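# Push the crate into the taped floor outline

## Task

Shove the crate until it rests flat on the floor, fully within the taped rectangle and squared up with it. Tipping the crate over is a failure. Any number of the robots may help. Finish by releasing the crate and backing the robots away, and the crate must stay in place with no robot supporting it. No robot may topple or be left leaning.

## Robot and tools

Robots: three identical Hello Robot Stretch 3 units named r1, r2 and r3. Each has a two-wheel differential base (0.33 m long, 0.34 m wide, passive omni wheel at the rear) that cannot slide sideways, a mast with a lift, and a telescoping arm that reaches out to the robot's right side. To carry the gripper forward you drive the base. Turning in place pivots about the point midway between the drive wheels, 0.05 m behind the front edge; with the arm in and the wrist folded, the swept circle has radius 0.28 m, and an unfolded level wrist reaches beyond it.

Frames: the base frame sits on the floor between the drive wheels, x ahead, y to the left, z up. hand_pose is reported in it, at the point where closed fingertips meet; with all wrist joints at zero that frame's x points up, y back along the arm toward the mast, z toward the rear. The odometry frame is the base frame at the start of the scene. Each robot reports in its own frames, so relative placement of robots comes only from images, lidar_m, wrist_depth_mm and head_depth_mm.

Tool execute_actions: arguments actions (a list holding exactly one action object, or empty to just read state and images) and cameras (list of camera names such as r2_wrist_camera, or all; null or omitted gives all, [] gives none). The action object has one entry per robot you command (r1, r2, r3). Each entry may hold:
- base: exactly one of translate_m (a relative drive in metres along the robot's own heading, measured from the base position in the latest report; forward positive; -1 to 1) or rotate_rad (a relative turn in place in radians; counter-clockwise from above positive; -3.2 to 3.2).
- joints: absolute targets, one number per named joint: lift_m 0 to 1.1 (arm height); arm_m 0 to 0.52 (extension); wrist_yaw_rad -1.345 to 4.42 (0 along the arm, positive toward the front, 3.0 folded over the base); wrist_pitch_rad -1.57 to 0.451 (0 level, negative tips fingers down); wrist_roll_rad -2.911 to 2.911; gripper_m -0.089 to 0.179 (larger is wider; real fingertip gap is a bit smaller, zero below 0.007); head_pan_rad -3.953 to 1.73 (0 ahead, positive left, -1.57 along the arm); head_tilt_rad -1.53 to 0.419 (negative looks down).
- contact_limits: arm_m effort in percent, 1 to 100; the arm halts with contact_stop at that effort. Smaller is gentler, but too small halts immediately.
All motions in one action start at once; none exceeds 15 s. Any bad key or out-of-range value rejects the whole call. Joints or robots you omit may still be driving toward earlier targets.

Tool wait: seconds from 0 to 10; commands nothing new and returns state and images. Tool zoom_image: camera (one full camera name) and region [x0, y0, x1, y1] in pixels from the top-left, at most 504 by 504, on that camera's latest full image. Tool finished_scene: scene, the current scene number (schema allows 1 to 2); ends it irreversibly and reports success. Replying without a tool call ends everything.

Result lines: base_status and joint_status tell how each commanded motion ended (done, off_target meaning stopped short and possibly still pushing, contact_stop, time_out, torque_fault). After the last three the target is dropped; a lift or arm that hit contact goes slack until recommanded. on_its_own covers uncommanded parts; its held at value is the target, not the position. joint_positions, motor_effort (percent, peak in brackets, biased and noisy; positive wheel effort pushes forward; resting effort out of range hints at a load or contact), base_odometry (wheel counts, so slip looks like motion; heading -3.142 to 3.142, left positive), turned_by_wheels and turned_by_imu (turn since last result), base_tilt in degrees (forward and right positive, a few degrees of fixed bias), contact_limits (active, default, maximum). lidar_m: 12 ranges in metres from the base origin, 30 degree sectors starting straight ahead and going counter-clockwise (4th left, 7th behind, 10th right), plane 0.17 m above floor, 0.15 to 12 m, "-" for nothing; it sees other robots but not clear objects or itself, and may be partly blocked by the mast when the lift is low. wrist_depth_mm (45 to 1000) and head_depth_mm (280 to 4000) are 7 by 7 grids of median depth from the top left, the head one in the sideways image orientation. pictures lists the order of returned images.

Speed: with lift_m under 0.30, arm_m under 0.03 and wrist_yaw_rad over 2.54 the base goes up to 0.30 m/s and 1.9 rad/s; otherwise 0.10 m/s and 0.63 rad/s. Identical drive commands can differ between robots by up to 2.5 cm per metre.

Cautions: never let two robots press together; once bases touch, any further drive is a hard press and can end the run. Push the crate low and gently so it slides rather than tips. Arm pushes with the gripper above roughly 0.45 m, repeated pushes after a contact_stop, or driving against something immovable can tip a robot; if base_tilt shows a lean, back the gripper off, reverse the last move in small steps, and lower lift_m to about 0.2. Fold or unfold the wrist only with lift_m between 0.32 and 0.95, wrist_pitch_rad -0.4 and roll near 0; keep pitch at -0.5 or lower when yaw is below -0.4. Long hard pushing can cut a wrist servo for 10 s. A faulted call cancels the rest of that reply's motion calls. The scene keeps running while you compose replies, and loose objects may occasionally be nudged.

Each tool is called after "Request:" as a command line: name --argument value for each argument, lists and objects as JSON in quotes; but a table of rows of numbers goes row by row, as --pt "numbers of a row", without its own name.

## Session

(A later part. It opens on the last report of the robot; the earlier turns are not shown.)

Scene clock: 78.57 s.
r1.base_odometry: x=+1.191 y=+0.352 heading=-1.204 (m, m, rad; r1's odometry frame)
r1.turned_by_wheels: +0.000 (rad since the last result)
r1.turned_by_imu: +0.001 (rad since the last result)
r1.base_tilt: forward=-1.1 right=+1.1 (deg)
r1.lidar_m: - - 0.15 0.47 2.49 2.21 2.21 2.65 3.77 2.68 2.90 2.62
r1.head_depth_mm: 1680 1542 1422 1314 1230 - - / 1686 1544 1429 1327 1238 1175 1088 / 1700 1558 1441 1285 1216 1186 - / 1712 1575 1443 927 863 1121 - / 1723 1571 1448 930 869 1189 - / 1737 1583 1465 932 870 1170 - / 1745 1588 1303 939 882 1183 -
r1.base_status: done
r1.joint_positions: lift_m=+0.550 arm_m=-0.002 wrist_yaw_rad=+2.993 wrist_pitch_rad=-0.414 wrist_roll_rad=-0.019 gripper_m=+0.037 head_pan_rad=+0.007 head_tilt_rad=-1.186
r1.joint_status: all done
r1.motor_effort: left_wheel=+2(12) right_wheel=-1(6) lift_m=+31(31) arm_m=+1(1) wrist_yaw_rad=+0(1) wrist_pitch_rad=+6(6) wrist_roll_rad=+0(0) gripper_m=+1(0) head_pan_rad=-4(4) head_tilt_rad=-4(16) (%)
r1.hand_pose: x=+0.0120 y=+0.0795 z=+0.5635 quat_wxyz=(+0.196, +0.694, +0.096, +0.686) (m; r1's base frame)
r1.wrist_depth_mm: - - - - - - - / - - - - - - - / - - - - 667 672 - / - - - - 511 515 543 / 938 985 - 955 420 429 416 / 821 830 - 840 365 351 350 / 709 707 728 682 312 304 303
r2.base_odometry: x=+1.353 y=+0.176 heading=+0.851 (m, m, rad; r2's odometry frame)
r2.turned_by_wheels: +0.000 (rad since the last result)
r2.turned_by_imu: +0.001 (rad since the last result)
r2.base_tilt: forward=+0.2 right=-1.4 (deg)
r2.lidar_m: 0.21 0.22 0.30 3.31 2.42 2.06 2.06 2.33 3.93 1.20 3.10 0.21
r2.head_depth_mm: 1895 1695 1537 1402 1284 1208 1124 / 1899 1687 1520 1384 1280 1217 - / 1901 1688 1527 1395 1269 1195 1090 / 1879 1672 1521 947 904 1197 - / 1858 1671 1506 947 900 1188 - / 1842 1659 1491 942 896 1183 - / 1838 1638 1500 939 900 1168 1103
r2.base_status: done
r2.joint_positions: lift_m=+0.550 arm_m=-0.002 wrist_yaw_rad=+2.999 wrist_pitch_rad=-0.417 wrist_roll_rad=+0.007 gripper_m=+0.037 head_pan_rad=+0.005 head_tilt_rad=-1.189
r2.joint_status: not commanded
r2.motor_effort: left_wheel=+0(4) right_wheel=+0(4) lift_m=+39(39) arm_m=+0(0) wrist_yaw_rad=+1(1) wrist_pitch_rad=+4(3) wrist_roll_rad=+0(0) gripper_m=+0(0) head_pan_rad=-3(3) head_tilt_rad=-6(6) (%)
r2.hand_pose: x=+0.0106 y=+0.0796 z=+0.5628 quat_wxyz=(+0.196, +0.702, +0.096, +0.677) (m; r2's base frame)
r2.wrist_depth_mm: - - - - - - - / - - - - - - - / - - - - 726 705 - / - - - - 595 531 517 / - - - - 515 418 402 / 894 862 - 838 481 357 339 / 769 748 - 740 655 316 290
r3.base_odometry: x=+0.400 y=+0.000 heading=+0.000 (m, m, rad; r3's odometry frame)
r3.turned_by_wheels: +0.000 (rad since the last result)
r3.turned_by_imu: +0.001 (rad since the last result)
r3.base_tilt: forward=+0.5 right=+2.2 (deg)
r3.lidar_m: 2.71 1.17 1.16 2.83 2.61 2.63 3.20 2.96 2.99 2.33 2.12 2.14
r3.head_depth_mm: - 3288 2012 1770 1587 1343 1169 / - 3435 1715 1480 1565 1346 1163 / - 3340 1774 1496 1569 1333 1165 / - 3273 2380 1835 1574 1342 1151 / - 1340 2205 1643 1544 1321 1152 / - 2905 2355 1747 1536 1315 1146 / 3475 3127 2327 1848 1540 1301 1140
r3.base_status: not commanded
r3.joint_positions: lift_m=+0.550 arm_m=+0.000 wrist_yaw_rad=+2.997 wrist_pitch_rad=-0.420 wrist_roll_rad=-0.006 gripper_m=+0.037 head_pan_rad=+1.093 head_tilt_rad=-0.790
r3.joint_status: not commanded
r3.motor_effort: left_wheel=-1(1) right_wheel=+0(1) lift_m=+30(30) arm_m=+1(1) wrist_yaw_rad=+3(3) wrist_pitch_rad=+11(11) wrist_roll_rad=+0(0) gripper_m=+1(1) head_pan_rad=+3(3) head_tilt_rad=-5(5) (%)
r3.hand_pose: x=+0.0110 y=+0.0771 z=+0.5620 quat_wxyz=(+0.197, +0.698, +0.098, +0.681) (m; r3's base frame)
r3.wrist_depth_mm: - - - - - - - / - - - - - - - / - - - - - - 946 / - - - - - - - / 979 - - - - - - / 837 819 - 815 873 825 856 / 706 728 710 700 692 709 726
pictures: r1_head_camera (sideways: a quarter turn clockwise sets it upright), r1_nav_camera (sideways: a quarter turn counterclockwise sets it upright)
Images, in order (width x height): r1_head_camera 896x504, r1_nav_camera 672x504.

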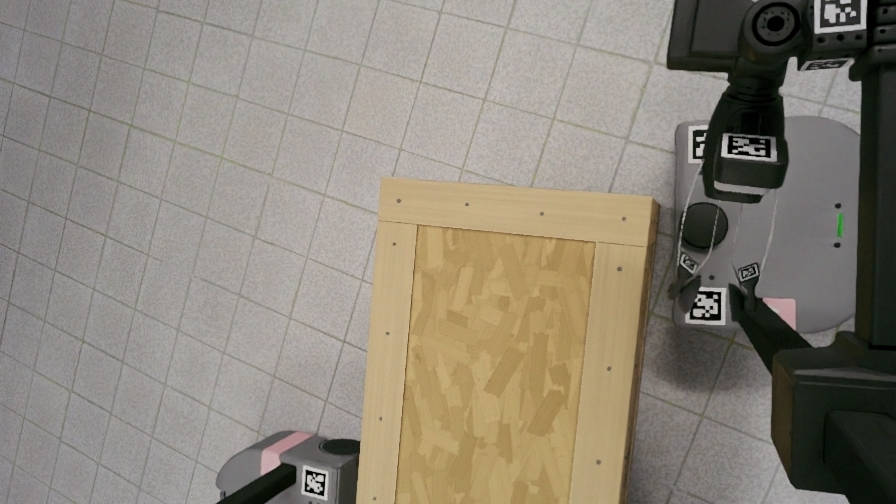

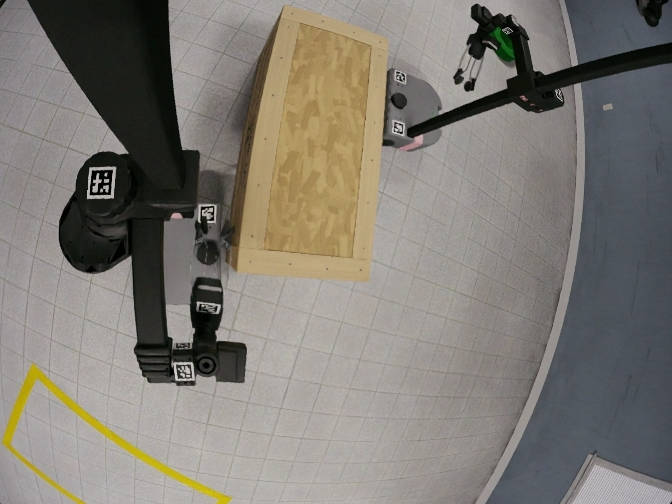

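Request:
execute_actions --actions '[{"r2":{"base":{"translate_m":0.12}}}]' --cameras '[]'

Request:
execute_actions --actions '[{"r1":{"base":{"translate_m":0.25}},"r2":{"base":{"translate_m":0.25}}}]' --cameras '["r1_head_camera","r2_head_camera","r3_nav_camera"]'

Scene clock: 83.67 s.
r1.base_odometry: x=+1.191 y=+0.352 heading=-1.204 (m, m, rad; r1's odometry frame)
r1.turned_by_wheels: +0.000 (rad since the last result)
r1.turned_by_imu: +0.001 (rad since the last result)
r1.base_tilt: forward=-1.0 right=+1.1 (deg)
r1.lidar_m: - - 0.15 0.47 2.48 2.20 2.21 2.64 3.77 2.67 2.89 2.62
r1.head_depth_mm: 1680 1542 1414 1314 1230 - - / 1704 1541 1426 1322 1234 1176 1092 / 1701 1552 1436 1287 1216 1187 - / 1714 1564 1442 925 860 1119 - / 1724 1571 1450 926 865 1189 - / 1737 1579 1454 933 871 1177 - / 1744 1589 1312 939 882 1180 -
r1.base_status: not commanded
r1.joint_positions: lift_m=+0.550 arm_m=-0.002 wrist_yaw_rad=+2.993 wrist_pitch_rad=-0.414 wrist_roll_rad=-0.019 gripper_m=+0.037 head_pan_rad=+0.007 head_tilt_rad=-1.186
r1.joint_status: not commanded
r1.motor_effort: left_wheel=+2(2) right_wheel=-1(1) lift_m=+31(31) arm_m=+0(0) wrist_yaw_rad=-1(0) wrist_pitch_rad=+6(7) wrist_roll_rad=+0(0) gripper_m=+1(0) head_pan_rad=-3(4) head_tilt_rad=-5(5) (%)
r1.hand_pose: x=+0.0120 y=+0.0795 z=+0.5635 quat_wxyz=(+0.196, +0.694, +0.096, +0.686) (m; r1's base frame)
r1.wrist_depth_mm: - - - - - - - / - - - - - - - / - - - - 667 675 - / - - - - 520 512 539 / 948 971 - 941 420 423 418 / 830 841 - 822 367 355 356 / 728 712 711 686 313 306 303
r2.base_odometry: x=+1.432 y=+0.267 heading=+0.851 (m, m, rad; r2's odometry frame)
r2.turned_by_wheels: +0.000 (rad since the last result)
r2.turned_by_imu: +0.001 (rad since the last result)
r2.base_tilt: forward=+0.2 right=-1.3 (deg)
r2.lidar_m: - - 0.15 0.36 2.55 2.17 2.17 2.48 4.15 1.19 3.37 -
r2.head_depth_mm: 1900 1693 1547 1412 1286 1203 1118 / 1883 1686 1529 1392 1280 1202 - / 1873 1681 1519 1383 1258 1193 1095 / 1852 1664 1519 946 872 995 - / 1856 1657 1504 947 871 835 - / 1837 1643 1503 943 868 1037 - / 1818 1643 1491 940 864 1128 1109
r2.base_status: done
r2.joint_positions: lift_m=+0.550 arm_m=-0.002 wrist_yaw_rad=+2.999 wrist_pitch_rad=-0.417 wrist_roll_rad=+0.007 gripper_m=+0.037 head_pan_rad=+0.005 head_tilt_rad=-1.189
r2.joint_status: not commanded
r2.motor_effort: left_wheel=+0(3) right_wheel=+0(4) lift_m=+39(39) arm_m=+0(0) wrist_yaw_rad=+0(0) wrist_pitch_rad=+3(3) wrist_roll_rad=+0(0) gripper_m=+0(0) head_pan_rad=-3(3) head_tilt_rad=-7(5) (%)
r2.hand_pose: x=+0.0106 y=+0.0796 z=+0.5628 quat_wxyz=(+0.196, +0.702, +0.096, +0.677) (m; r2's base frame)
r2.wrist_depth_mm: - - - - - - - / - - - - - - - / - - - - 715 771 - / - - - - 543 529 - / - - - 942 441 418 404 / 895 883 - 802 365 345 338 / 742 736 - 712 315 297 287
r3.base_odometry: x=+0.400 y=+0.000 heading=+0.000 (m, m, rad; r3's odometry frame)
r3.turned_by_wheels: +0.000 (rad since the last result)
r3.turned_by_imu: +0.001 (rad since the last result)
r3.base_tilt: forward=+0.5 right=+2.2 (deg)
r3.lidar_m: 2.71 1.17 1.16 2.83 2.61 2.64 3.21 2.97 3.00 2.32 2.12 2.15
r3.head_depth_mm: - 3277 2030 1765 1594 1349 1167 / - 3385 1690 1467 1601 1338 1171 / - 3335 1767 1490 1569 1333 1155 / - 1349 2160 1695 1556 1336 1158 / - 1345 2382 1658 1542 1320 1150 / - 3202 2354 1851 1531 1314 1143 / 3553 3149 2332 1854 1525 1304 1129
r3.base_status: not commanded
r3.joint_positions: lift_m=+0.550 arm_m=+0.000 wrist_yaw_rad=+2.997 wrist_pitch_rad=-0.420 wrist_roll_rad=-0.006 gripper_m=+0.037 head_pan_rad=+1.093 head_tilt_rad=-0.790
r3.joint_status: not commanded
r3.motor_effort: left_wheel=-1(0) right_wheel=+1(1) lift_m=+30(30) arm_m=+1(0) wrist_yaw_rad=+3(3) wrist_pitch_rad=+11(11) wrist_roll_rad=+0(0) gripper_m=+1(0) head_pan_rad=+4(3) head_tilt_rad=-6(5) (%)
r3.hand_pose: x=+0.0110 y=+0.0771 z=+0.5620 quat_wxyz=(+0.197, +0.698, +0.098, +0.681) (m; r3's base frame)
r3.wrist_depth_mm: - - - - - - - / - - - - - - - / - - - - - - 953 / - - - - - - - / 970 - - - - - - / 824 813 - 828 838 824 848 / 690 711 710 717 699 696 717
pictures: none
No camera images: the call's "cameras" was empty. Leave "cameras" out to get every camera's image.

Scene clock: 88.17 s.
r1.base_odometry: x=+1.281 y=+0.119 heading=-1.203 (m, m, rad; r1's odometry frame)
r1.turned_by_wheels: +0.001 (rad since the last result)
r1.turned_by_imu: -0.071 (rad since the last result)
r1.base_tilt: forward=-1.2 right=+1.2 (deg)
r1.lidar_m: - - 0.15 0.21 2.61 2.24 2.24 2.57 3.77 2.68 2.96 2.82
r1.head_depth_mm: 1674 1537 1417 1310 1227 - - / 1686 1547 1425 1321 1234 1177 1098 / 1697 1552 1435 1314 1231 1185 - / 1707 1559 1439 926 860 825 - / 1708 1573 1449 926 866 832 - / 1728 1573 1456 933 869 1153 - / 1742 1593 1459 939 873 1175 -
r1.base_status: translate_m off_target (by the wheels' count: +0.2497 of +0.2500)
r1.joint_positions: lift_m=+0.550 arm_m=-0.002 wrist_yaw_rad=+2.993 wrist_pitch_rad=-0.415 wrist_roll_rad=-0.019 gripper_m=+0.037 head_pan_rad=+0.006 head_tilt_rad=-1.188
r1.joint_status: not commanded
r1.on_its_own: left_wheel is at rest, and its effort (+60) is outside its rest range (-18 to +18); right_wheel is at rest, and its effort (+19) is outside its rest range (-18 to +18)
r1.motor_effort: left_wheel=+60(100) right_wheel=+19(40) lift_m=+29(31) arm_m=+1(0) wrist_yaw_rad=+0(1) wrist_pitch_rad=+7(7) wrist_roll_rad=-1(0) gripper_m=+0(1) head_pan_rad=-3(4) head_tilt_rad=-4(4) (%)
r1.hand_pose: x=+0.0120 y=+0.0793 z=+0.5633 quat_wxyz=(+0.196, +0.694, +0.096, +0.686) (m; r1's base frame)
r1.wrist_depth_mm: - - - - - - - / - - - - - - - / - - - 705 662 718 - / - - - 556 517 511 - / 985 991 - 751 417 416 414 / 825 796 - 778 363 354 353 / 730 708 718 619 296 303 304
r2.base_odometry: x=+1.596 y=+0.455 heading=+0.851 (m, m, rad; r2's odometry frame)
r2.turned_by_wheels: +0.000 (rad since the last result)
r2.turned_by_imu: +0.010 (rad since the last result)
r2.base_tilt: forward=+0.2 right=-1.3 (deg)
r2.lidar_m: - - 0.15 0.20 2.58 2.21 2.21 2.53 4.16 1.19 4.46 -
r2.head_depth_mm: 1916 1701 1526 1397 1283 1204 1118 / 1882 1693 1521 1394 1279 1208 - / 1864 1677 1519 1390 1264 1179 1087 / 1852 1677 1512 949 876 822 - / 1865 1674 1504 944 873 823 - / 1833 1658 1502 939 869 820 - / 1836 1643 1486 939 867 825 1109
r2.base_status: translate_m off_target (by the wheels' count: +0.2497 of +0.2500)
r2.joint_positions: lift_m=+0.550 arm_m=-0.002 wrist_yaw_rad=+2.999 wrist_pitch_rad=-0.417 wrist_roll_rad=+0.007 gripper_m=+0.037 head_pan_rad=+0.004 head_tilt_rad=-1.190
r2.joint_status: not commanded
r2.on_its_own: left_wheel is at rest, and its effort (+31) is outside its rest range (-18 to +18); right_wheel is at rest, and its effort (+25) is outside its rest range (-18 to +18)
r2.motor_effort: left_wheel=+31(69) right_wheel=+25(67) lift_m=+39(41) arm_m=+1(0) wrist_yaw_rad=+0(1) wrist_pitch_rad=+3(4) wrist_roll_rad=+0(0) gripper_m=+0(1) head_pan_rad=-3(3) head_tilt_rad=-6(5) (%)
r2.hand_pose: x=+0.0106 y=+0.0796 z=+0.5628 quat_wxyz=(+0.196, +0.702, +0.096, +0.677) (m; r2's base frame)
r2.wrist_depth_mm: - - - - - - - / - - - - - - - / - - - 818 734 - - / - - - 630 533 526 - / - - - 697 444 413 400 / 856 853 - 780 362 347 340 / 748 738 - 675 299 295 288
r3.base_odometry: x=+0.400 y=+0.000 heading=+0.000 (m, m, rad; r3's odometry frame)
r3.turned_by_wheels: +0.000 (rad since the last result)
r3.turned_by_imu: +0.001 (rad since the last result)
r3.base_tilt: forward=+0.5 right=+2.2 (deg)
r3.lidar_m: 2.71 1.17 1.16 2.83 2.61 2.63 3.21 2.97 3.00 2.32 2.12 2.14
r3.head_depth_mm: - 3236 1940 1763 1591 1350 1172 / - 3384 1698 1463 1589 1353 1164 / - 3370 1684 1491 1552 1334 1164 / - 1311 2221 1673 1563 1330 1160 / - 2985 2389 1756 1550 1313 1146 / - 3223 2347 1863 1539 1317 1139 / 3522 3144 2324 1831 1529 1303 1139
r3.base_status: not commanded
r3.joint_positions: lift_m=+0.550 arm_m=+0.000 wrist_yaw_rad=+2.997 wrist_pitch_rad=-0.420 wrist_roll_rad=-0.006 gripper_m=+0.037 head_pan_rad=+1.093 head_tilt_rad=-0.790
r3.joint_status: not commanded
r3.motor_effort: left_wheel=+0(1) right_wheel=+0(1) lift_m=+30(30) arm_m=+1(1) wrist_yaw_rad=+3(3) wrist_pitch_rad=+11(11) wrist_roll_rad=+0(0) gripper_m=+0(1) head_pan_rad=+3(3) head_tilt_rad=-5(6) (%)
r3.hand_pose: x=+0.0110 y=+0.0771 z=+0.5620 quat_wxyz=(+0.197, +0.698, +0.098, +0.681) (m; r3's base frame)
r3.wrist_depth_mm: - - - - - - - / - - - - - - - / - - - - - - 964 / - - - - - - - / 942 - - - - - - / 790 832 - 824 855 857 844 / 696 676 705 706 713 718 724
pictures: r1_head_camera (sideways: a quarter turn clockwise sets it upright), r2_head_camera (sideways: a quarter turn clockwise sets it upright), r3_nav_camera (sideways: a quarter turn counterclockwise sets it upright)
Images, in order (width x height): r1_head_camera 896x504, r2_head_camera 896x504, r3_nav_camera 672x504.

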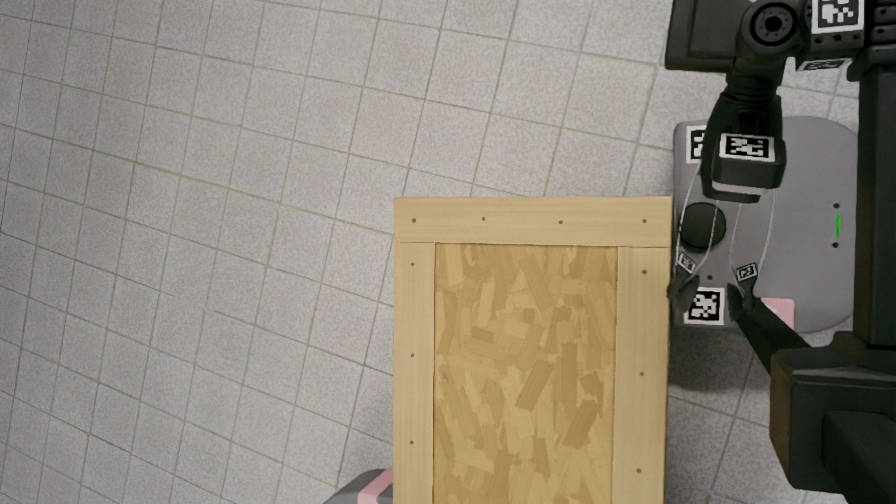

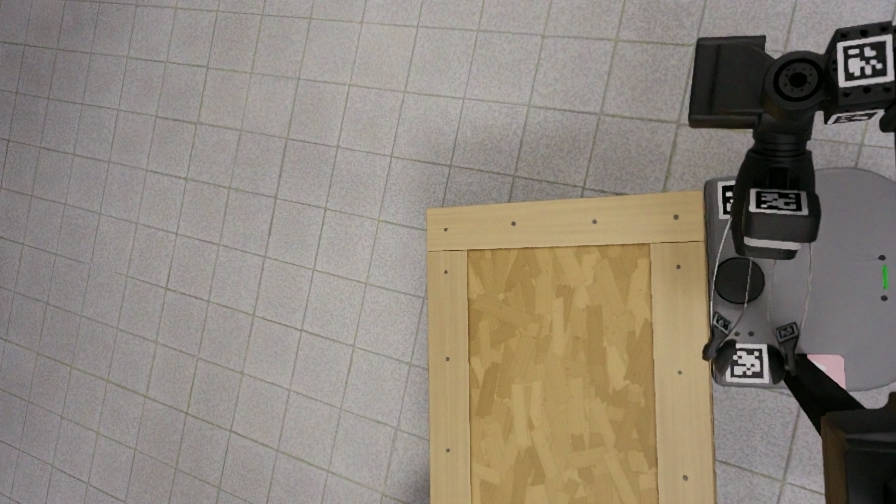

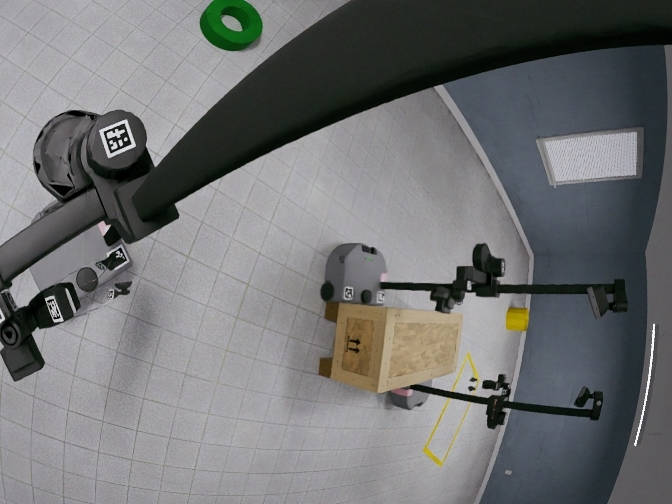

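Request:
execute_actions --actions '[{"r1":{"base":{"translate_m":-0.01}},"r2":{"base":{"translate_m":-0.22},"joints":{"lift_m":0.28}},"r3":{"base":{"rotate_rad":1.5},"joints":{"lift_m":0.28,"head_pan_rad":0,"head_tilt_rad":-1.1}}}]' --cameras '[]'

Request:
execute_actions --actions '[{"r2":{"base":{"rotate_rad":1.59}},"r3":{"base":{"translate_m":0.35}}}]' --cameras '[]'

Request:
execute_actions --actions '[{"r2":{"base":{"translate_m":0.35}},"r3":{"base":{"translate_m":0.35}}}]' --cameras '[]'

Request:
execute_actions --actions '[{"r2":{"base":{"rotate_rad":-1.59},"joints":{"lift_m":0.55}},"r3":{"base":{"translate_m":0.2}}}]' --cameras '["r2_nav_camera","r3_nav_camera","r3_head_camera"]'

Scene clock: 104.53 s.
r1.base_odometry: x=+1.277 y=+0.129 heading=-1.203 (m, m, rad; r1's odometry frame)
r1.turned_by_wheels: +0.000 (rad since the last result)
r1.turned_by_imu: +0.001 (rad since the last result)
r1.base_tilt: forward=-1.1 right=+1.2 (deg)
r1.lidar_m: - - 0.15 0.25 2.59 2.23 2.22 2.56 3.77 2.68 2.98 2.72
r1.head_depth_mm: 1676 1529 1418 1319 1229 - - / 1670 1541 1421 1325 1233 1179 1095 / 1691 1554 1422 1315 1225 1191 - / 1707 1563 1435 923 863 1006 - / 1726 1563 1444 934 866 1164 - / 1723 1578 1450 933 872 1164 - / 1745 1580 1394 934 875 1169 -
r1.base_status: done
r1.joint_positions: lift_m=+0.550 arm_m=-0.002 wrist_yaw_rad=+2.993 wrist_pitch_rad=-0.415 wrist_roll_rad=-0.019 gripper_m=+0.037 head_pan_rad=+0.006 head_tilt_rad=-1.188
r1.joint_status: not commanded
r1.motor_effort: left_wheel=+0(55) right_wheel=+1(17) lift_m=+29(29) arm_m=+0(0) wrist_yaw_rad=+0(1) wrist_pitch_rad=+7(7) wrist_roll_rad=+0(0) gripper_m=+0(0) head_pan_rad=-3(4) head_tilt_rad=-4(4) (%)
r1.hand_pose: x=+0.0120 y=+0.0793 z=+0.5633 quat_wxyz=(+0.196, +0.694, +0.096, +0.686) (m; r1's base frame)
r1.wrist_depth_mm: - - - - - - - / - - - - - - - / - - - 723 671 729 - / - - - 568 515 519 862 / - 952 - 816 420 424 420 / 795 828 - 786 361 347 353 / 717 718 718 678 300 301 305
r2.base_odometry: x=+1.451 y=+0.289 heading=+0.852 (m, m, rad; r2's odometry frame)
r2.turned_by_wheels: +0.000 (rad since the last result)
r2.turned_by_imu: +0.001 (rad since the last result)
r2.base_tilt: forward=+0.3 right=-1.3 (deg)
r2.lidar_m: 0.27 0.28 0.38 3.33 2.34 2.01 2.00 2.29 3.89 1.27 3.16 0.28
r2.head_depth_mm: 1909 1704 1535 1405 1285 1193 1115 / 1882 1688 1534 1394 1276 1197 1111 / 1868 1676 1524 1389 1273 1209 - / 1869 1669 1039 946 1139 1189 - / 1873 1656 1032 946 1127 1191 - / 1839 1650 1029 942 1105 1181 - / 1821 1641 1025 937 1090 1164 1098
r2.base_status: done
r2.joint_positions: lift_m=+0.280 arm_m=-0.002 wrist_yaw_rad=+2.999 wrist_pitch_rad=-0.417 wrist_roll_rad=+0.007 gripper_m=+0.037 head_pan_rad=+0.004 head_tilt_rad=-1.190
r2.joint_status: all done
r2.motor_effort: left_wheel=+0(27) right_wheel=+0(24) lift_m=+34(33) arm_m=+0(0) wrist_yaw_rad=+0(0) wrist_pitch_rad=+4(3) wrist_roll_rad=+0(0) gripper_m=+0(0) head_pan_rad=-3(3) head_tilt_rad=-5(5) (%)
r2.hand_pose: x=+0.0106 y=+0.0796 z=+0.2930 quat_wxyz=(+0.196, +0.702, +0.096, +0.677) (m; r2's base frame)
r2.wrist_depth_mm: - - - - 607 366 262 / - - - - 642 379 268 / - - - - 669 387 273 / 849 837 821 784 697 404 278 / 667 643 651 626 600 412 285 / 536 524 - 528 511 419 291 / 457 - - - 424 403 292
r3.base_odometry: x=+0.400 y=+0.000 heading=+1.500 (m, m, rad; r3's odometry frame)
r3.turned_by_wheels: +1.500 (rad since the last result)
r3.turned_by_imu: +1.506 (rad since the last result)
r3.base_tilt: forward=+0.5 right=+2.2 (deg)
r3.lidar_m: 2.92 2.61 2.62 3.13 2.96 2.97 2.41 2.12 2.13 2.58 1.18 1.16
r3.head_depth_mm: 2166 1937 1706 1503 1345 1215 1110 / 1363 1321 1587 1489 1339 1211 1120 / 2309 1911 1608 1482 1329 1206 1122 / 2266 1905 1664 1475 1322 1198 1123 / 2174 1893 1649 1457 1308 1189 1117 / 2234 1889 1630 1453 1303 1181 1102 / 2189 1865 1632 1446 1294 1180 1077
r3.base_status: done
r3.joint_positions: lift_m=+0.280 arm_m=+0.000 wrist_yaw_rad=+2.997 wrist_pitch_rad=-0.420 wrist_roll_rad=-0.006 gripper_m=+0.037 head_pan_rad=+0.007 head_tilt_rad=-1.087
r3.joint_status: all done
r3.motor_effort: left_wheel=-3(7) right_wheel=+3(9) lift_m=+22(27) arm_m=+1(1) wrist_yaw_rad=+3(3) wrist_pitch_rad=+11(10) wrist_roll_rad=+0(0) gripper_m=+0(0) head_pan_rad=-2(28) head_tilt_rad=-7(29) (%)
r3.hand_pose: x=+0.0110 y=+0.0771 z=+0.2924 quat_wxyz=(+0.197, +0.698, +0.098, +0.681) (m; r3's base frame)
r3.wrist_depth_mm: - - - - - - - / - - - - - - - / 903 - - - - - 949 / 746 750 729 754 734 750 785 / 590 582 633 602 616 608 612 / 495 499 - 531 526 509 506 / 445 - - - 429 436 435
pictures: none
No camera images: the call's "cameras" was empty. Leave "cameras" out to get every camera's image.

Scene clock: 107.50 s.
r1.base_odometry: x=+1.277 y=+0.129 heading=-1.203 (m, m, rad; r1's odometry frame)
r1.turned_by_wheels: +0.000 (rad since the last result)
r1.turned_by_imu: +0.000 (rad since the last result)
r1.base_tilt: forward=-1.1 right=+1.2 (deg)
r1.lidar_m: - - 0.15 0.25 2.60 2.23 2.23 2.56 3.77 2.67 2.97 2.72
r1.head_depth_mm: 1669 1534 1416 1318 1227 - - / 1678 1541 1426 1322 1228 1178 1095 / 1714 1554 1433 1321 1226 1185 - / 1711 1562 1440 924 861 1008 - / 1714 1575 1446 928 863 1166 - / 1731 1584 1456 932 869 1164 - / 1741 1585 1455 942 876 1167 -
r1.base_status: not commanded
r1.joint_positions: lift_m=+0.550 arm_m=-0.002 wrist_yaw_rad=+2.993 wrist_pitch_rad=-0.415 wrist_roll_rad=-0.019 gripper_m=+0.037 head_pan_rad=+0.006 head_tilt_rad=-1.188
r1.joint_status: not commanded
r1.motor_effort: left_wheel=+0(0) right_wheel=+1(0) lift_m=+29(29) arm_m=+0(0) wrist_yaw_rad=+0(0) wrist_pitch_rad=+7(7) wrist_roll_rad=+0(0) gripper_m=+0(1) head_pan_rad=-3(3) head_tilt_rad=-4(4) (%)
r1.hand_pose: x=+0.0120 y=+0.0793 z=+0.5633 quat_wxyz=(+0.196, +0.694, +0.096, +0.686) (m; r1's base frame)
r1.wrist_depth_mm: - - - - - - 889 / - - - - - 842 - / - - - 690 662 747 - / - - - 563 512 515 - / - 990 - 861 414 416 416 / 813 817 - 776 361 352 353 / 705 722 709 675 297 302 307
r2.base_odometry: x=+1.451 y=+0.289 heading=+2.441 (m, m, rad; r2's odometry frame)
r2.turned_by_wheels: +1.590 (rad since the last result)
r2.turned_by_imu: +1.566 (rad since the last result)
r2.base_tilt: forward=+0.2 right=-1.3 (deg)
r2.lidar_m: 3.32 2.34 2.00 2.00 2.30 3.90 0.96 3.14 0.28 0.27 0.28 0.39
r2.head_depth_mm: 1900 1714 1059 964 892 818 786 / 1886 1682 1066 984 980 949 1074 / 1863 1693 1517 1365 1280 1203 - / 1854 1671 1513 1389 1274 1196 - / 1873 1660 1502 1368 1264 1195 - / 1825 1655 1489 1371 1257 1173 - / 1831 1643 1490 1362 1258 1163 1099
r2.base_status: done
r2.joint_positions: lift_m=+0.280 arm_m=-0.002 wrist_yaw_rad=+2.999 wrist_pitch_rad=-0.417 wrist_roll_rad=+0.007 gripper_m=+0.037 head_pan_rad=+0.004 head_tilt_rad=-1.190
r2.joint_status: not commanded
r2.motor_effort: left_wheel=-2(7) right_wheel=+3(9) lift_m=+33(34) arm_m=+0(0) wrist_yaw_rad=+0(0) wrist_pitch_rad=+3(3) wrist_roll_rad=+0(0) gripper_m=+0(0) head_pan_rad=-2(3) head_tilt_rad=-5(5) (%)
r2.hand_pose: x=+0.0106 y=+0.0796 z=+0.2930 quat_wxyz=(+0.196, +0.702, +0.096, +0.677) (m; r2's base frame)
r2.wrist_depth_mm: - - - - - - - / - - - - - - - / - - - - - - 980 / 874 841 813 794 782 745 738 / 674 649 652 628 625 603 586 / 533 524 - 528 513 497 484 / 457 - - - 416 419 415
r3.base_odometry: x=+0.425 y=+0.349 heading=+1.500 (m, m, rad; r3's odometry frame)
r3.turned_by_wheels: +0.000 (rad since the last result)
r3.turned_by_imu: +0.000 (rad since the last result)
r3.base_tilt: forward=+0.5 right=+2.2 (deg)
r3.lidar_m: 2.63 2.35 2.36 2.82 3.19 3.22 2.71 2.38 2.38 2.89 0.89 0.89
r3.head_depth_mm: 2167 1907 1388 1372 1349 1216 1117 / 2305 1874 1032 1344 1335 1212 1113 / 2266 1921 1672 1406 1336 1207 1121 / 2233 1915 1671 1469 1322 1200 1123 / 2224 1873 1659 1458 1314 1192 1110 / 2205 1868 1642 1457 1296 1186 1101 / 2173 1862 1621 1440 1287 1173 1080
r3.base_status: done
r3.joint_positions: lift_m=+0.280 arm_m=+0.000 wrist_yaw_rad=+2.997 wrist_pitch_rad=-0.420 wrist_roll_rad=-0.006 gripper_m=+0.037 head_pan_rad=+0.007 head_tilt_rad=-1.087
r3.joint_status: not commanded
r3.motor_effort: left_wheel=-3(9) right_wheel=+2(11) lift_m=+23(23) arm_m=+0(1) wrist_yaw_rad=+3(3) wrist_pitch_rad=+11(11) wrist_roll_rad=+0(0) gripper_m=-1(1) head_pan_rad=-2(1) head_tilt_rad=-6(7) (%)
r3.hand_pose: x=+0.0109 y=+0.0771 z=+0.2924 quat_wxyz=(+0.197, +0.698, +0.098, +0.681) (m; r3's base frame)
r3.wrist_depth_mm: - - - - - - - / - - - - - - - / 838 - - - 951 870 - / 735 747 752 737 766 754 763 / 596 580 632 604 618 606 610 / 500 504 - 522 523 512 512 / 438 - - - 423 432 439
pictures: none
No camera images: the call's "cameras" was empty. Leave "cameras" out to get every camera's image.

Scene clock: 110.47 s.
r1.base_odometry: x=+1.277 y=+0.129 heading=-1.203 (m, m, rad; r1's odometry frame)
r1.turned_by_wheels: +0.000 (rad since the last result)
r1.turned_by_imu: +0.000 (rad since the last result)
r1.base_tilt: forward=-1.0 right=+1.1 (deg)
r1.lidar_m: - - 0.15 0.25 2.60 2.23 2.23 2.55 3.76 2.67 2.96 2.72
r1.head_depth_mm: 1672 1529 1414 1321 1230 - - / 1688 1537 1425 1321 1235 1177 1096 / 1685 1550 1434 1319 1225 1188 - / 1705 1558 1442 924 862 1009 - / 1706 1574 1446 928 866 1163 - / 1725 1584 1269 934 871 1163 - / 1741 1191 1013 937 873 1168 -
r1.base_status: not commanded
r1.joint_positions: lift_m=+0.550 arm_m=-0.002 wrist_yaw_rad=+2.993 wrist_pitch_rad=-0.415 wrist_roll_rad=-0.019 gripper_m=+0.037 head_pan_rad=+0.006 head_tilt_rad=-1.188
r1.joint_status: not commanded
r1.motor_effort: left_wheel=+0(1) right_wheel=+0(0) lift_m=+29(29) arm_m=+0(1) wrist_yaw_rad=+1(0) wrist_pitch_rad=+7(7) wrist_roll_rad=+0(0) gripper_m=+2(0) head_pan_rad=-3(3) head_tilt_rad=-4(4) (%)
r1.hand_pose: x=+0.0120 y=+0.0793 z=+0.5633 quat_wxyz=(+0.196, +0.694, +0.096, +0.686) (m; r1's base frame)
r1.wrist_depth_mm: - - - - - - - / - - - - - - - / - - - 706 684 752 - / - - - 553 509 514 580 / 929 - - 840 416 421 419 / 813 814 - 762 363 348 353 / 706 720 709 675 298 301 304
r2.base_odometry: x=+1.184 y=+0.515 heading=+2.441 (m, m, rad; r2's odometry frame)
r2.turned_by_wheels: +0.000 (rad since the last result)
r2.turned_by_imu: +0.001 (rad since the last result)
r2.base_tilt: forward=+0.2 right=-1.3 (deg)
r2.lidar_m: 2.99 2.23 1.91 1.92 2.20 3.74 1.01 0.38 0.28 0.27 0.28 0.39
r2.head_depth_mm: 1891 1701 1542 1396 884 818 771 / 1889 1692 1529 1395 989 965 934 / 1876 1677 1525 1391 1280 1208 - / 1867 1663 1511 1376 1265 1195 - / 1841 1664 1515 1372 1264 1188 - / 1830 1642 1500 1368 1271 1175 - / 1815 1635 1486 1356 1253 1156 1100
r2.base_status: done
r2.joint_positions: lift_m=+0.280 arm_m=-0.002 wrist_yaw_rad=+2.999 wrist_pitch_rad=-0.417 wrist_roll_rad=+0.007 gripper_m=+0.037 head_pan_rad=+0.004 head_tilt_rad=-1.190
r2.joint_status: not commanded
r2.motor_effort: left_wheel=-2(6) right_wheel=+2(9) lift_m=+35(35) arm_m=+0(0) wrist_yaw_rad=+0(0) wrist_pitch_rad=+3(3) wrist_roll_rad=+0(0) gripper_m=+0(0) head_pan_rad=-2(2) head_tilt_rad=-5(5) (%)
r2.hand_pose: x=+0.0106 y=+0.0796 z=+0.2929 quat_wxyz=(+0.196, +0.702, +0.096, +0.677) (m; r2's base frame)
r2.wrist_depth_mm: - - - - - - - / - - - - - - - / - - - - - - 985 / 849 846 821 785 753 766 712 / 654 655 673 631 628 597 578 / 531 529 - 531 519 490 490 / 450 - - - 423 413 409
r3.base_odometry: x=+0.450 y=+0.698 heading=+1.500 (m, m, rad; r3's odometry frame)
r3.turned_by_wheels: +0.000 (rad since the last result)
r3.turned_by_imu: +0.000 (rad since the last result)
r3.base_tilt: forward=+0.5 right=+2.2 (deg)
r3.lidar_m: 2.34 2.09 2.10 2.51 3.41 3.43 2.98 2.64 2.68 0.78 0.69 0.97
r3.head_depth_mm: 2304 1962 1673 1331 1348 1214 1116 / 2284 1960 1684 1462 1330 1212 1121 / 2262 1933 1672 1488 1331 1202 1126 / 2249 1912 1661 1466 1314 1197 1122 / 2207 1891 1639 1465 1318 1191 1115 / 2164 1873 1644 1454 1300 1186 1100 / 2077 1862 1622 1438 1294 1183 1071
r3.base_status: done
r3.joint_positions: lift_m=+0.280 arm_m=+0.000 wrist_yaw_rad=+2.998 wrist_pitch_rad=-0.420 wrist_roll_rad=-0.006 gripper_m=+0.037 head_pan_rad=+0.007 head_tilt_rad=-1.087
r3.joint_status: not commanded
r3.motor_effort: left_wheel=-2(9) right_wheel=+3(9) lift_m=+23(23) arm_m=+1(1) wrist_yaw_rad=+3(3) wrist_pitch_rad=+11(11) wrist_roll_rad=+0(0) gripper_m=+0(0) head_pan_rad=-3(2) head_tilt_rad=-6(7) (%)
r3.hand_pose: x=+0.0109 y=+0.0771 z=+0.2924 quat_wxyz=(+0.197, +0.698, +0.098, +0.681) (m; r3's base frame)
r3.wrist_depth_mm: - - - - - - - / - - - - - - - / - - - 919 903 - - / 742 733 728 754 782 764 772 / 601 605 627 603 616 603 623 / 491 497 - 517 521 499 506 / 437 - - - 423 434 444
pictures: none
No camera images: the call's "cameras" was empty. Leave "cameras" out to get every camera's image.

Scene clock: 113.80 s.
r1.base_odometry: x=+1.277 y=+0.129 heading=-1.203 (m, m, rad; r1's odometry frame)
r1.turned_by_wheels: +0.000 (rad since the last result)
r1.turned_by_imu: +0.000 (rad since the last result)
r1.base_tilt: forward=-1.0 right=+1.1 (deg)
r1.lidar_m: - - 0.15 0.25 2.60 2.23 2.23 2.55 3.77 2.68 2.99 2.72
r1.head_depth_mm: 1668 1540 1417 1315 1232 - - / 1688 1545 1427 1324 1238 1182 1097 / 1699 1547 1432 1316 1231 1184 - / 1706 1555 1444 923 863 1006 - / 1714 1566 1348 929 864 1170 - / 856 1347 1303 932 870 1167 - / 1715 1557 1355 938 874 1176 -
r1.base_status: not commanded
r1.joint_positions: lift_m=+0.550 arm_m=-0.002 wrist_yaw_rad=+2.993 wrist_pitch_rad=-0.415 wrist_roll_rad=-0.019 gripper_m=+0.037 head_pan_rad=+0.006 head_tilt_rad=-1.188
r1.joint_status: not commanded
r1.motor_effort: left_wheel=+0(0) right_wheel=+0(0) lift_m=+29(29) arm_m=+0(1) wrist_yaw_rad=+1(2) wrist_pitch_rad=+7(7) wrist_roll_rad=+0(0) gripper_m=+2(1) head_pan_rad=-3(3) head_tilt_rad=-4(4) (%)
r1.hand_pose: x=+0.0120 y=+0.0793 z=+0.5633 quat_wxyz=(+0.196, +0.694, +0.096, +0.686) (m; r1's base frame)
r1.wrist_depth_mm: - - - - - - - / - - - - - - - / - - - 714 664 736 - / - - - 565 510 510 - / 970 965 - 843 418 421 420 / 822 828 - 762 358 354 355 / 698 703 711 679 294 305 304
r2.base_odometry: x=+1.184 y=+0.515 heading=+0.851 (m, m, rad; r2's odometry frame)
r2.turned_by_wheels: -1.590 (rad since the last result)
r2.turned_by_imu: -1.570 (rad since the last result)
r2.base_tilt: forward=+0.2 right=-1.3 (deg)
r2.lidar_m: 0.27 0.28 0.39 2.99 2.24 1.91 1.91 2.19 1.03 0.87 0.39 0.28
r2.head_depth_mm: 1906 1687 1059 967 1250 1204 1118 / 1878 1699 1050 958 1218 1205 - / 1872 1677 1049 954 1195 1190 1093 / 1865 1666 1037 951 1163 1190 - / 1850 1657 1035 948 1142 1192 - / 1844 1648 1029 943 1112 1179 - / 784 1580 1022 937 1096 1167 1103
r2.base_status: done
r2.joint_positions: lift_m=+0.550 arm_m=-0.002 wrist_yaw_rad=+2.999 wrist_pitch_rad=-0.417 wrist_roll_rad=+0.007 gripper_m=+0.037 head_pan_rad=+0.004 head_tilt_rad=-1.190
r2.joint_status: all done
r2.motor_effort: left_wheel=+2(6) right_wheel=-2(6) lift_m=+42(42) arm_m=+0(0) wrist_yaw_rad=+1(1) wrist_pitch_rad=+3(3) wrist_roll_rad=+0(0) gripper_m=+0(0) head_pan_rad=-3(2) head_tilt_rad=-5(5) (%)
r2.hand_pose: x=+0.0106 y=+0.0796 z=+0.5627 quat_wxyz=(+0.196, +0.702, +0.096, +0.677) (m; r2's base frame)
r2.wrist_depth_mm: - - - - - - - / - - - - - - - / - - - - - - - / - - - - - 514 508 / - - - - 934 440 406 / 887 863 - 838 617 427 338 / 749 745 - 703 684 418 305
r3.base_odometry: x=+0.464 y=+0.898 heading=+1.500 (m, m, rad; r3's odometry frame)
r3.turned_by_wheels: +0.000 (rad since the last result)
r3.turned_by_imu: +0.001 (rad since the last result)
r3.base_tilt: forward=+0.5 right=+2.2 (deg)
r3.lidar_m: 2.18 1.94 1.94 2.33 3.54 3.58 3.17 2.80 2.82 0.63 0.72 1.01
r3.head_depth_mm: 2322 1970 1699 1322 1301 1211 1110 / 2281 1931 1688 1462 1336 1200 1119 / 2262 1930 1671 1489 1334 1201 1128 / 2217 1912 1653 1459 1329 1200 1123 / 2214 1902 1654 1459 1307 1196 1122 / 2096 1862 1635 1442 1307 1183 1106 / 1990 1854 1615 1434 1296 1178 1077
r3.base_status: done
r3.joint_positions: lift_m=+0.280 arm_m=+0.000 wrist_yaw_rad=+2.998 wrist_pitch_rad=-0.420 wrist_roll_rad=-0.006 gripper_m=+0.037 head_pan_rad=+0.007 head_tilt_rad=-1.087
r3.joint_status: not commanded
r3.motor_effort: left_wheel=-3(8) right_wheel=+3(10) lift_m=+23(23) arm_m=+0(1) wrist_yaw_rad=+3(3) wrist_pitch_rad=+11(11) wrist_roll_rad=+0(0) gripper_m=+1(0) head_pan_rad=-2(2) head_tilt_rad=-7(6) (%)
r3.hand_pose: x=+0.0109 y=+0.0771 z=+0.2924 quat_wxyz=(+0.197, +0.698, +0.098, +0.681) (m; r3's base frame)
r3.wrist_depth_mm: - - - - - - - / - - - - - - - / - - 910 865 - - - / 745 719 736 728 741 755 763 / 600 603 608 601 621 626 603 / 501 496 - 521 527 508 513 / 448 - - - 424 439 445
pictures: r2_nav_camera (sideways: a quarter turn counterclockwise sets it upright), r3_head_camera (sideways: a quarter turn clockwise sets it upright), r3_nav_camera (sideways: a quarter turn counterclockwise sets it upright)
Images, in order (width x height): r2_nav_camera 672x504, r3_head_camera 896x504, r3_nav_camera 672x504.

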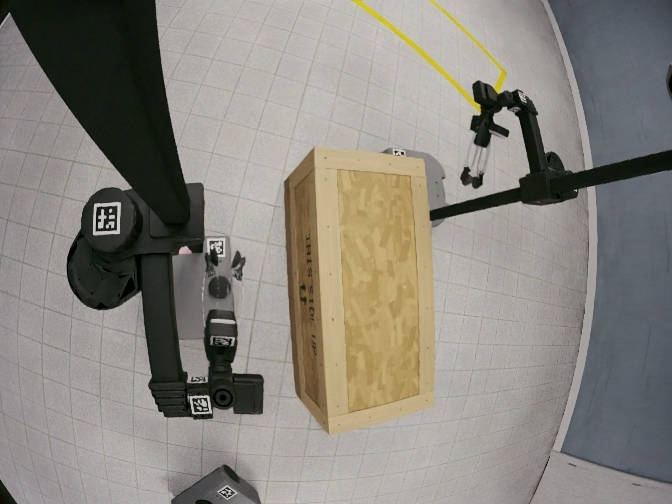

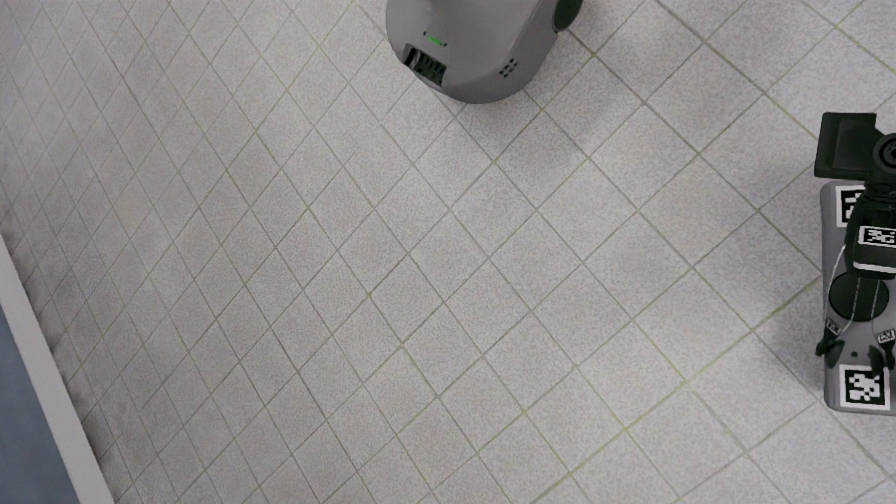

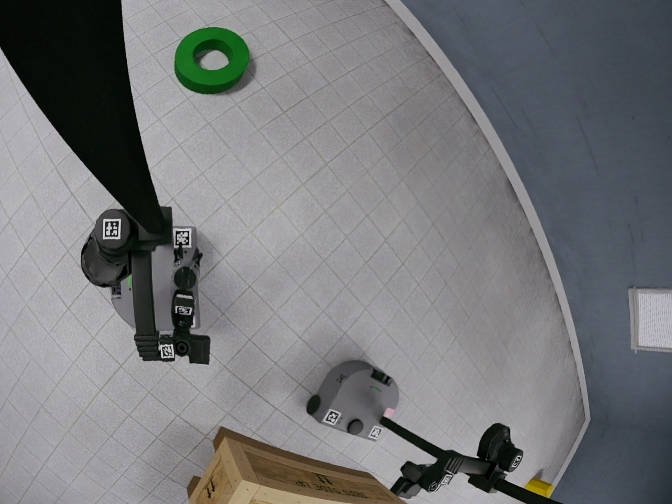

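Request:
execute_actions --actions '[{"r2":{"base":{"translate_m":0.21}},"r3":{"base":{"translate_m":0.41}}}]' --cameras '[]'

Request:
execute_actions --actions '[{"r3":{"base":{"rotate_rad":-2.1}}}]' --cameras '["r3_head_camera","r3_nav_camera"]'

Scene clock: 121.07 s.
r1.base_odometry: x=+1.277 y=+0.129 heading=-1.203 (m, m, rad; r1's odometry frame)
r1.turned_by_wheels: +0.000 (rad since the last result)
r1.turned_by_imu: +0.001 (rad since the last result)
r1.base_tilt: forward=-1.0 right=+1.1 (deg)
r1.lidar_m: - - 0.15 0.25 2.60 2.23 2.23 2.56 3.77 2.67 2.98 2.72
r1.head_depth_mm: 1679 1535 1415 1320 1228 - - / 1690 1541 1424 1321 1234 1179 1098 / 1687 1551 1435 1310 1228 1184 - / 1706 1562 1440 924 862 1009 - / 1730 1571 1427 928 864 1158 - / 1649 825 1249 930 873 1162 - / 607 1550 1266 940 872 1170 -
r1.base_status: not commanded
r1.joint_positions: lift_m=+0.550 arm_m=-0.002 wrist_yaw_rad=+2.993 wrist_pitch_rad=-0.415 wrist_roll_rad=-0.019 gripper_m=+0.037 head_pan_rad=+0.006 head_tilt_rad=-1.188
r1.joint_status: not commanded
r1.motor_effort: left_wheel=+0(0) right_wheel=+0(1) lift_m=+29(29) arm_m=+1(0) wrist_yaw_rad=+0(0) wrist_pitch_rad=+7(7) wrist_roll_rad=+0(0) gripper_m=+1(0) head_pan_rad=-3(3) head_tilt_rad=-4(4) (%)
r1.hand_pose: x=+0.0120 y=+0.0793 z=+0.5633 quat_wxyz=(+0.196, +0.694, +0.096, +0.686) (m; r1's base frame)
r1.wrist_depth_mm: - - - - - - - / - - - - - - - / - - - 708 679 768 - / - - - 561 513 512 - / 965 936 - 846 419 421 416 / 853 832 - 772 363 348 356 / 697 700 696 681 297 304 305
r2.base_odometry: x=+1.322 y=+0.673 heading=+0.852 (m, m, rad; r2's odometry frame)
r2.turned_by_wheels: +0.000 (rad since the last result)
r2.turned_by_imu: +0.002 (rad since the last result)
r2.base_tilt: forward=+0.2 right=-1.3 (deg)
r2.lidar_m: - - 0.15 0.25 2.48 2.11 2.11 0.81 4.08 0.25 0.15 -
r2.head_depth_mm: 1896 1685 1539 965 887 861 1119 / 1880 1684 1526 960 880 835 - / 1886 1678 1511 954 881 839 1090 / 1866 1681 1505 952 876 831 - / 1845 1663 1511 943 870 826 - / 1839 1656 1501 942 868 831 - / 1828 751 1254 935 866 954 1107
r2.base_status: done
r2.joint_positions: lift_m=+0.550 arm_m=-0.002 wrist_yaw_rad=+2.999 wrist_pitch_rad=-0.417 wrist_roll_rad=+0.007 gripper_m=+0.037 head_pan_rad=+0.004 head_tilt_rad=-1.190
r2.joint_status: not commanded
r2.motor_effort: left_wheel=+1(5) right_wheel=-2(3) lift_m=+42(41) arm_m=+0(0) wrist_yaw_rad=+1(1) wrist_pitch_rad=+4(3) wrist_roll_rad=+0(0) gripper_m=+1(1) head_pan_rad=-2(3) head_tilt_rad=-5(5) (%)
r2.hand_pose: x=+0.0106 y=+0.0796 z=+0.5627 quat_wxyz=(+0.196, +0.702, +0.096, +0.677) (m; r2's base frame)
r2.wrist_depth_mm: - - - - - - 490 / - - - - - - - / - - - - - - - / - - - - 535 533 - / - - - 956 441 414 408 / 885 858 - 782 355 341 340 / 745 722 - 694 299 295 293
r3.base_odometry: x=+0.493 y=+1.307 heading=+1.500 (m, m, rad; r3's odometry frame)
r3.turned_by_wheels: +0.000 (rad since the last result)
r3.turned_by_imu: +0.001 (rad since the last result)
r3.base_tilt: forward=+0.5 right=+2.2 (deg)
r3.lidar_m: 1.84 1.64 1.64 1.97 3.65 3.84 3.49 3.11 0.70 0.74 0.86 2.99
r3.head_depth_mm: 2297 1979 1703 1505 1346 1214 1111 / 2274 1934 1686 1487 1326 1211 1121 / 2214 1909 1674 1475 1329 1201 1127 / 2117 1903 1657 1474 1315 1202 1124 / 2007 1893 1652 1459 1310 1190 1113 / 1855 1871 1632 1444 1304 1181 1108 / 1692 1831 1622 1446 1304 1182 1080
r3.base_status: done
r3.joint_positions: lift_m=+0.280 arm_m=+0.000 wrist_yaw_rad=+2.998 wrist_pitch_rad=-0.420 wrist_roll_rad=-0.006 gripper_m=+0.037 head_pan_rad=+0.007 head_tilt_rad=-1.087
r3.joint_status: not commanded
r3.motor_effort: left_wheel=-3(7) right_wheel=+3(11) lift_m=+23(23) arm_m=+0(0) wrist_yaw_rad=+3(3) wrist_pitch_rad=+11(11) wrist_roll_rad=+0(0) gripper_m=+0(0) head_pan_rad=-2(2) head_tilt_rad=-6(7) (%)
r3.hand_pose: x=+0.0109 y=+0.0771 z=+0.2924 quat_wxyz=(+0.197, +0.698, +0.098, +0.681) (m; r3's base frame)
r3.wrist_depth_mm: - - - - - - - / - - - - - - - / - - - - - - - / 747 754 735 739 760 767 792 / 599 601 629 588 606 608 615 / 496 508 - 523 528 508 511 / 433 - - - 424 433 435
pictures: none
No camera images: the call's "cameras" was empty. Leave "cameras" out to get every camera's image.

Scene clock: 123.73 s.
r1.base_odometry: x=+1.277 y=+0.129 heading=-1.203 (m, m, rad; r1's odometry frame)
r1.turned_by_wheels: +0.000 (rad since the last result)
r1.turned_by_imu: +0.000 (rad since the last result)
r1.base_tilt: forward=-1.0 right=+1.1 (deg)
r1.lidar_m: - - 0.15 0.25 2.60 2.23 2.23 2.56 3.77 2.68 2.98 2.73
r1.head_depth_mm: 1667 1534 1416 1314 1233 - - / 1690 1549 1426 1318 1234 1174 1097 / 1694 1554 1429 1324 1227 1187 - / 1706 1561 1440 923 860 1007 - / 1719 1565 1434 930 866 1164 - / 1660 822 1242 932 870 1163 - / 608 1552 1263 939 871 1169 -
r1.base_status: not commanded
r1.joint_positions: lift_m=+0.550 arm_m=-0.002 wrist_yaw_rad=+2.993 wrist_pitch_rad=-0.415 wrist_roll_rad=-0.019 gripper_m=+0.037 head_pan_rad=+0.006 head_tilt_rad=-1.188
r1.joint_status: not commanded
r1.motor_effort: left_wheel=-1(0) right_wheel=+1(1) lift_m=+29(29) arm_m=+0(0) wrist_yaw_rad=+0(0) wrist_pitch_rad=+7(7) wrist_roll_rad=+0(0) gripper_m=+1(1) head_pan_rad=-3(3) head_tilt_rad=-4(4) (%)
r1.hand_pose: x=+0.0120 y=+0.0793 z=+0.5633 quat_wxyz=(+0.196, +0.694, +0.096, +0.686) (m; r1's base frame)
r1.wrist_depth_mm: - - - - - - - / - - - - - - - / - - - 712 674 759 - / - - - 566 520 517 - / 951 991 - 856 417 423 415 / 842 831 - 759 364 352 349 / 716 717 708 684 301 303 304
r2.base_odometry: x=+1.322 y=+0.673 heading=+0.852 (m, m, rad; r2's odometry frame)
r2.turned_by_wheels: +0.000 (rad since the last result)
r2.turned_by_imu: +0.001 (rad since the last result)
r2.base_tilt: forward=+0.2 right=-1.3 (deg)
r2.lidar_m: - - 0.15 0.25 2.49 2.12 2.11 0.80 4.09 0.25 0.15 -
r2.head_depth_mm: 1896 1690 1542 965 888 860 1117 / 1891 1697 1517 961 882 835 - / 1884 1673 1524 957 877 837 1094 / 1874 1671 1511 948 877 835 - / 1851 1664 1510 946 872 824 - / 1830 1657 1490 940 866 830 - / 1822 752 1254 936 862 955 1108
r2.base_status: not commanded
r2.joint_positions: lift_m=+0.550 arm_m=-0.002 wrist_yaw_rad=+2.999 wrist_pitch_rad=-0.417 wrist_roll_rad=+0.007 gripper_m=+0.037 head_pan_rad=+0.004 head_tilt_rad=-1.190
r2.joint_status: not commanded
r2.motor_effort: left_wheel=+1(1) right_wheel=-2(2) lift_m=+42(42) arm_m=+0(0) wrist_yaw_rad=-1(0) wrist_pitch_rad=+3(3) wrist_roll_rad=+0(0) gripper_m=+0(1) head_pan_rad=-3(2) head_tilt_rad=-5(5) (%)
r2.hand_pose: x=+0.0106 y=+0.0796 z=+0.5627 quat_wxyz=(+0.196, +0.702, +0.096, +0.677) (m; r2's base frame)
r2.wrist_depth_mm: - - - - - - 498 / - - - - - - - / - - - - - - - / - - - - 534 517 - / - - - 936 443 421 406 / 875 877 - 809 365 344 340 / 750 734 - 716 300 296 289
r3.base_odometry: x=+0.493 y=+1.307 heading=-0.600 (m, m, rad; r3's odometry frame)
r3.turned_by_wheels: -2.100 (rad since the last result)
r3.turned_by_imu: -2.099 (rad since the last result)
r3.base_tilt: forward=+0.5 right=+2.2 (deg)
r3.lidar_m: 0.70 0.75 0.87 2.98 1.82 1.63 1.64 1.97 3.69 3.83 3.49 3.11
r3.head_depth_mm: 2321 1967 1696 1511 1346 1216 1114 / 2296 1950 1697 1485 1334 1208 1120 / 2265 1931 1674 1482 1328 1201 1126 / 2219 1903 1651 1468 1322 1199 1125 / 2214 1894 1159 1381 1316 1185 1117 / 2204 1877 1129 1343 1301 1183 1105 / 2174 1863 1128 1240 1259 1178 1079
r3.base_status: done
r3.joint_positions: lift_m=+0.280 arm_m=+0.000 wrist_yaw_rad=+2.998 wrist_pitch_rad=-0.420 wrist_roll_rad=-0.006 gripper_m=+0.037 head_pan_rad=+0.007 head_tilt_rad=-1.087
r3.joint_status: not commanded
r3.motor_effort: left_wheel=+2(13) right_wheel=-2(9) lift_m=+23(23) arm_m=+0(0) wrist_yaw_rad=+3(2) wrist_pitch_rad=+11(11) wrist_roll_rad=+0(0) gripper_m=+0(0) head_pan_rad=-2(2) head_tilt_rad=-7(7) (%)
r3.hand_pose: x=+0.0109 y=+0.0771 z=+0.2924 quat_wxyz=(+0.197, +0.698, +0.098, +0.681) (m; r3's base frame)
r3.wrist_depth_mm: - - - - - - 689 / - - - - - - 725 / - - - - - 679 626 / 734 755 744 748 762 619 530 / 584 579 634 612 603 600 555 / 504 510 - 529 527 507 509 / 438 - - - 425 439 437
pictures: r3_head_camera (sideways: a quarter turn clockwise sets it upright), r3_nav_camera (sideways: a quarter turn counterclockwise sets it upright)
Images, in order (width x height): r3_head_camera 896x504, r3_nav_camera 672x504.

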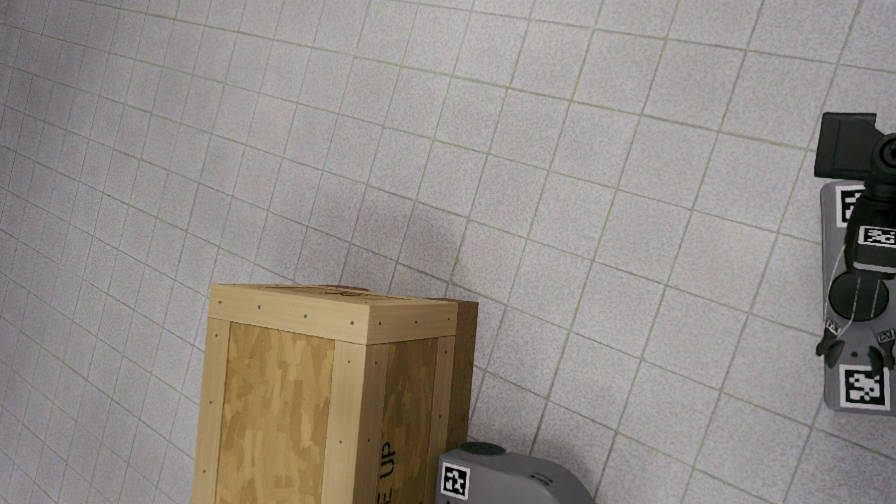

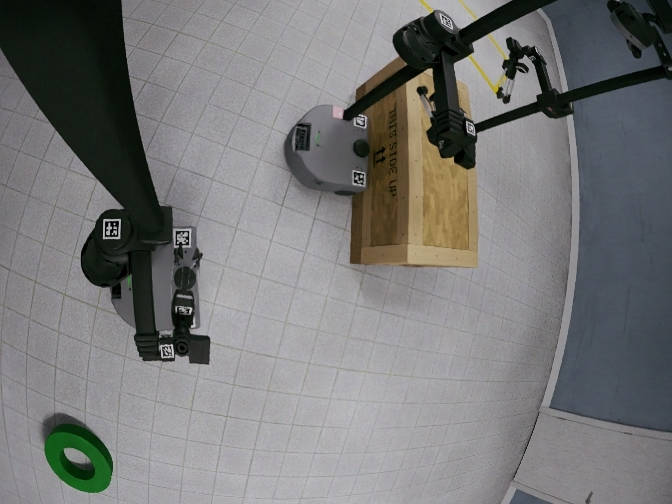

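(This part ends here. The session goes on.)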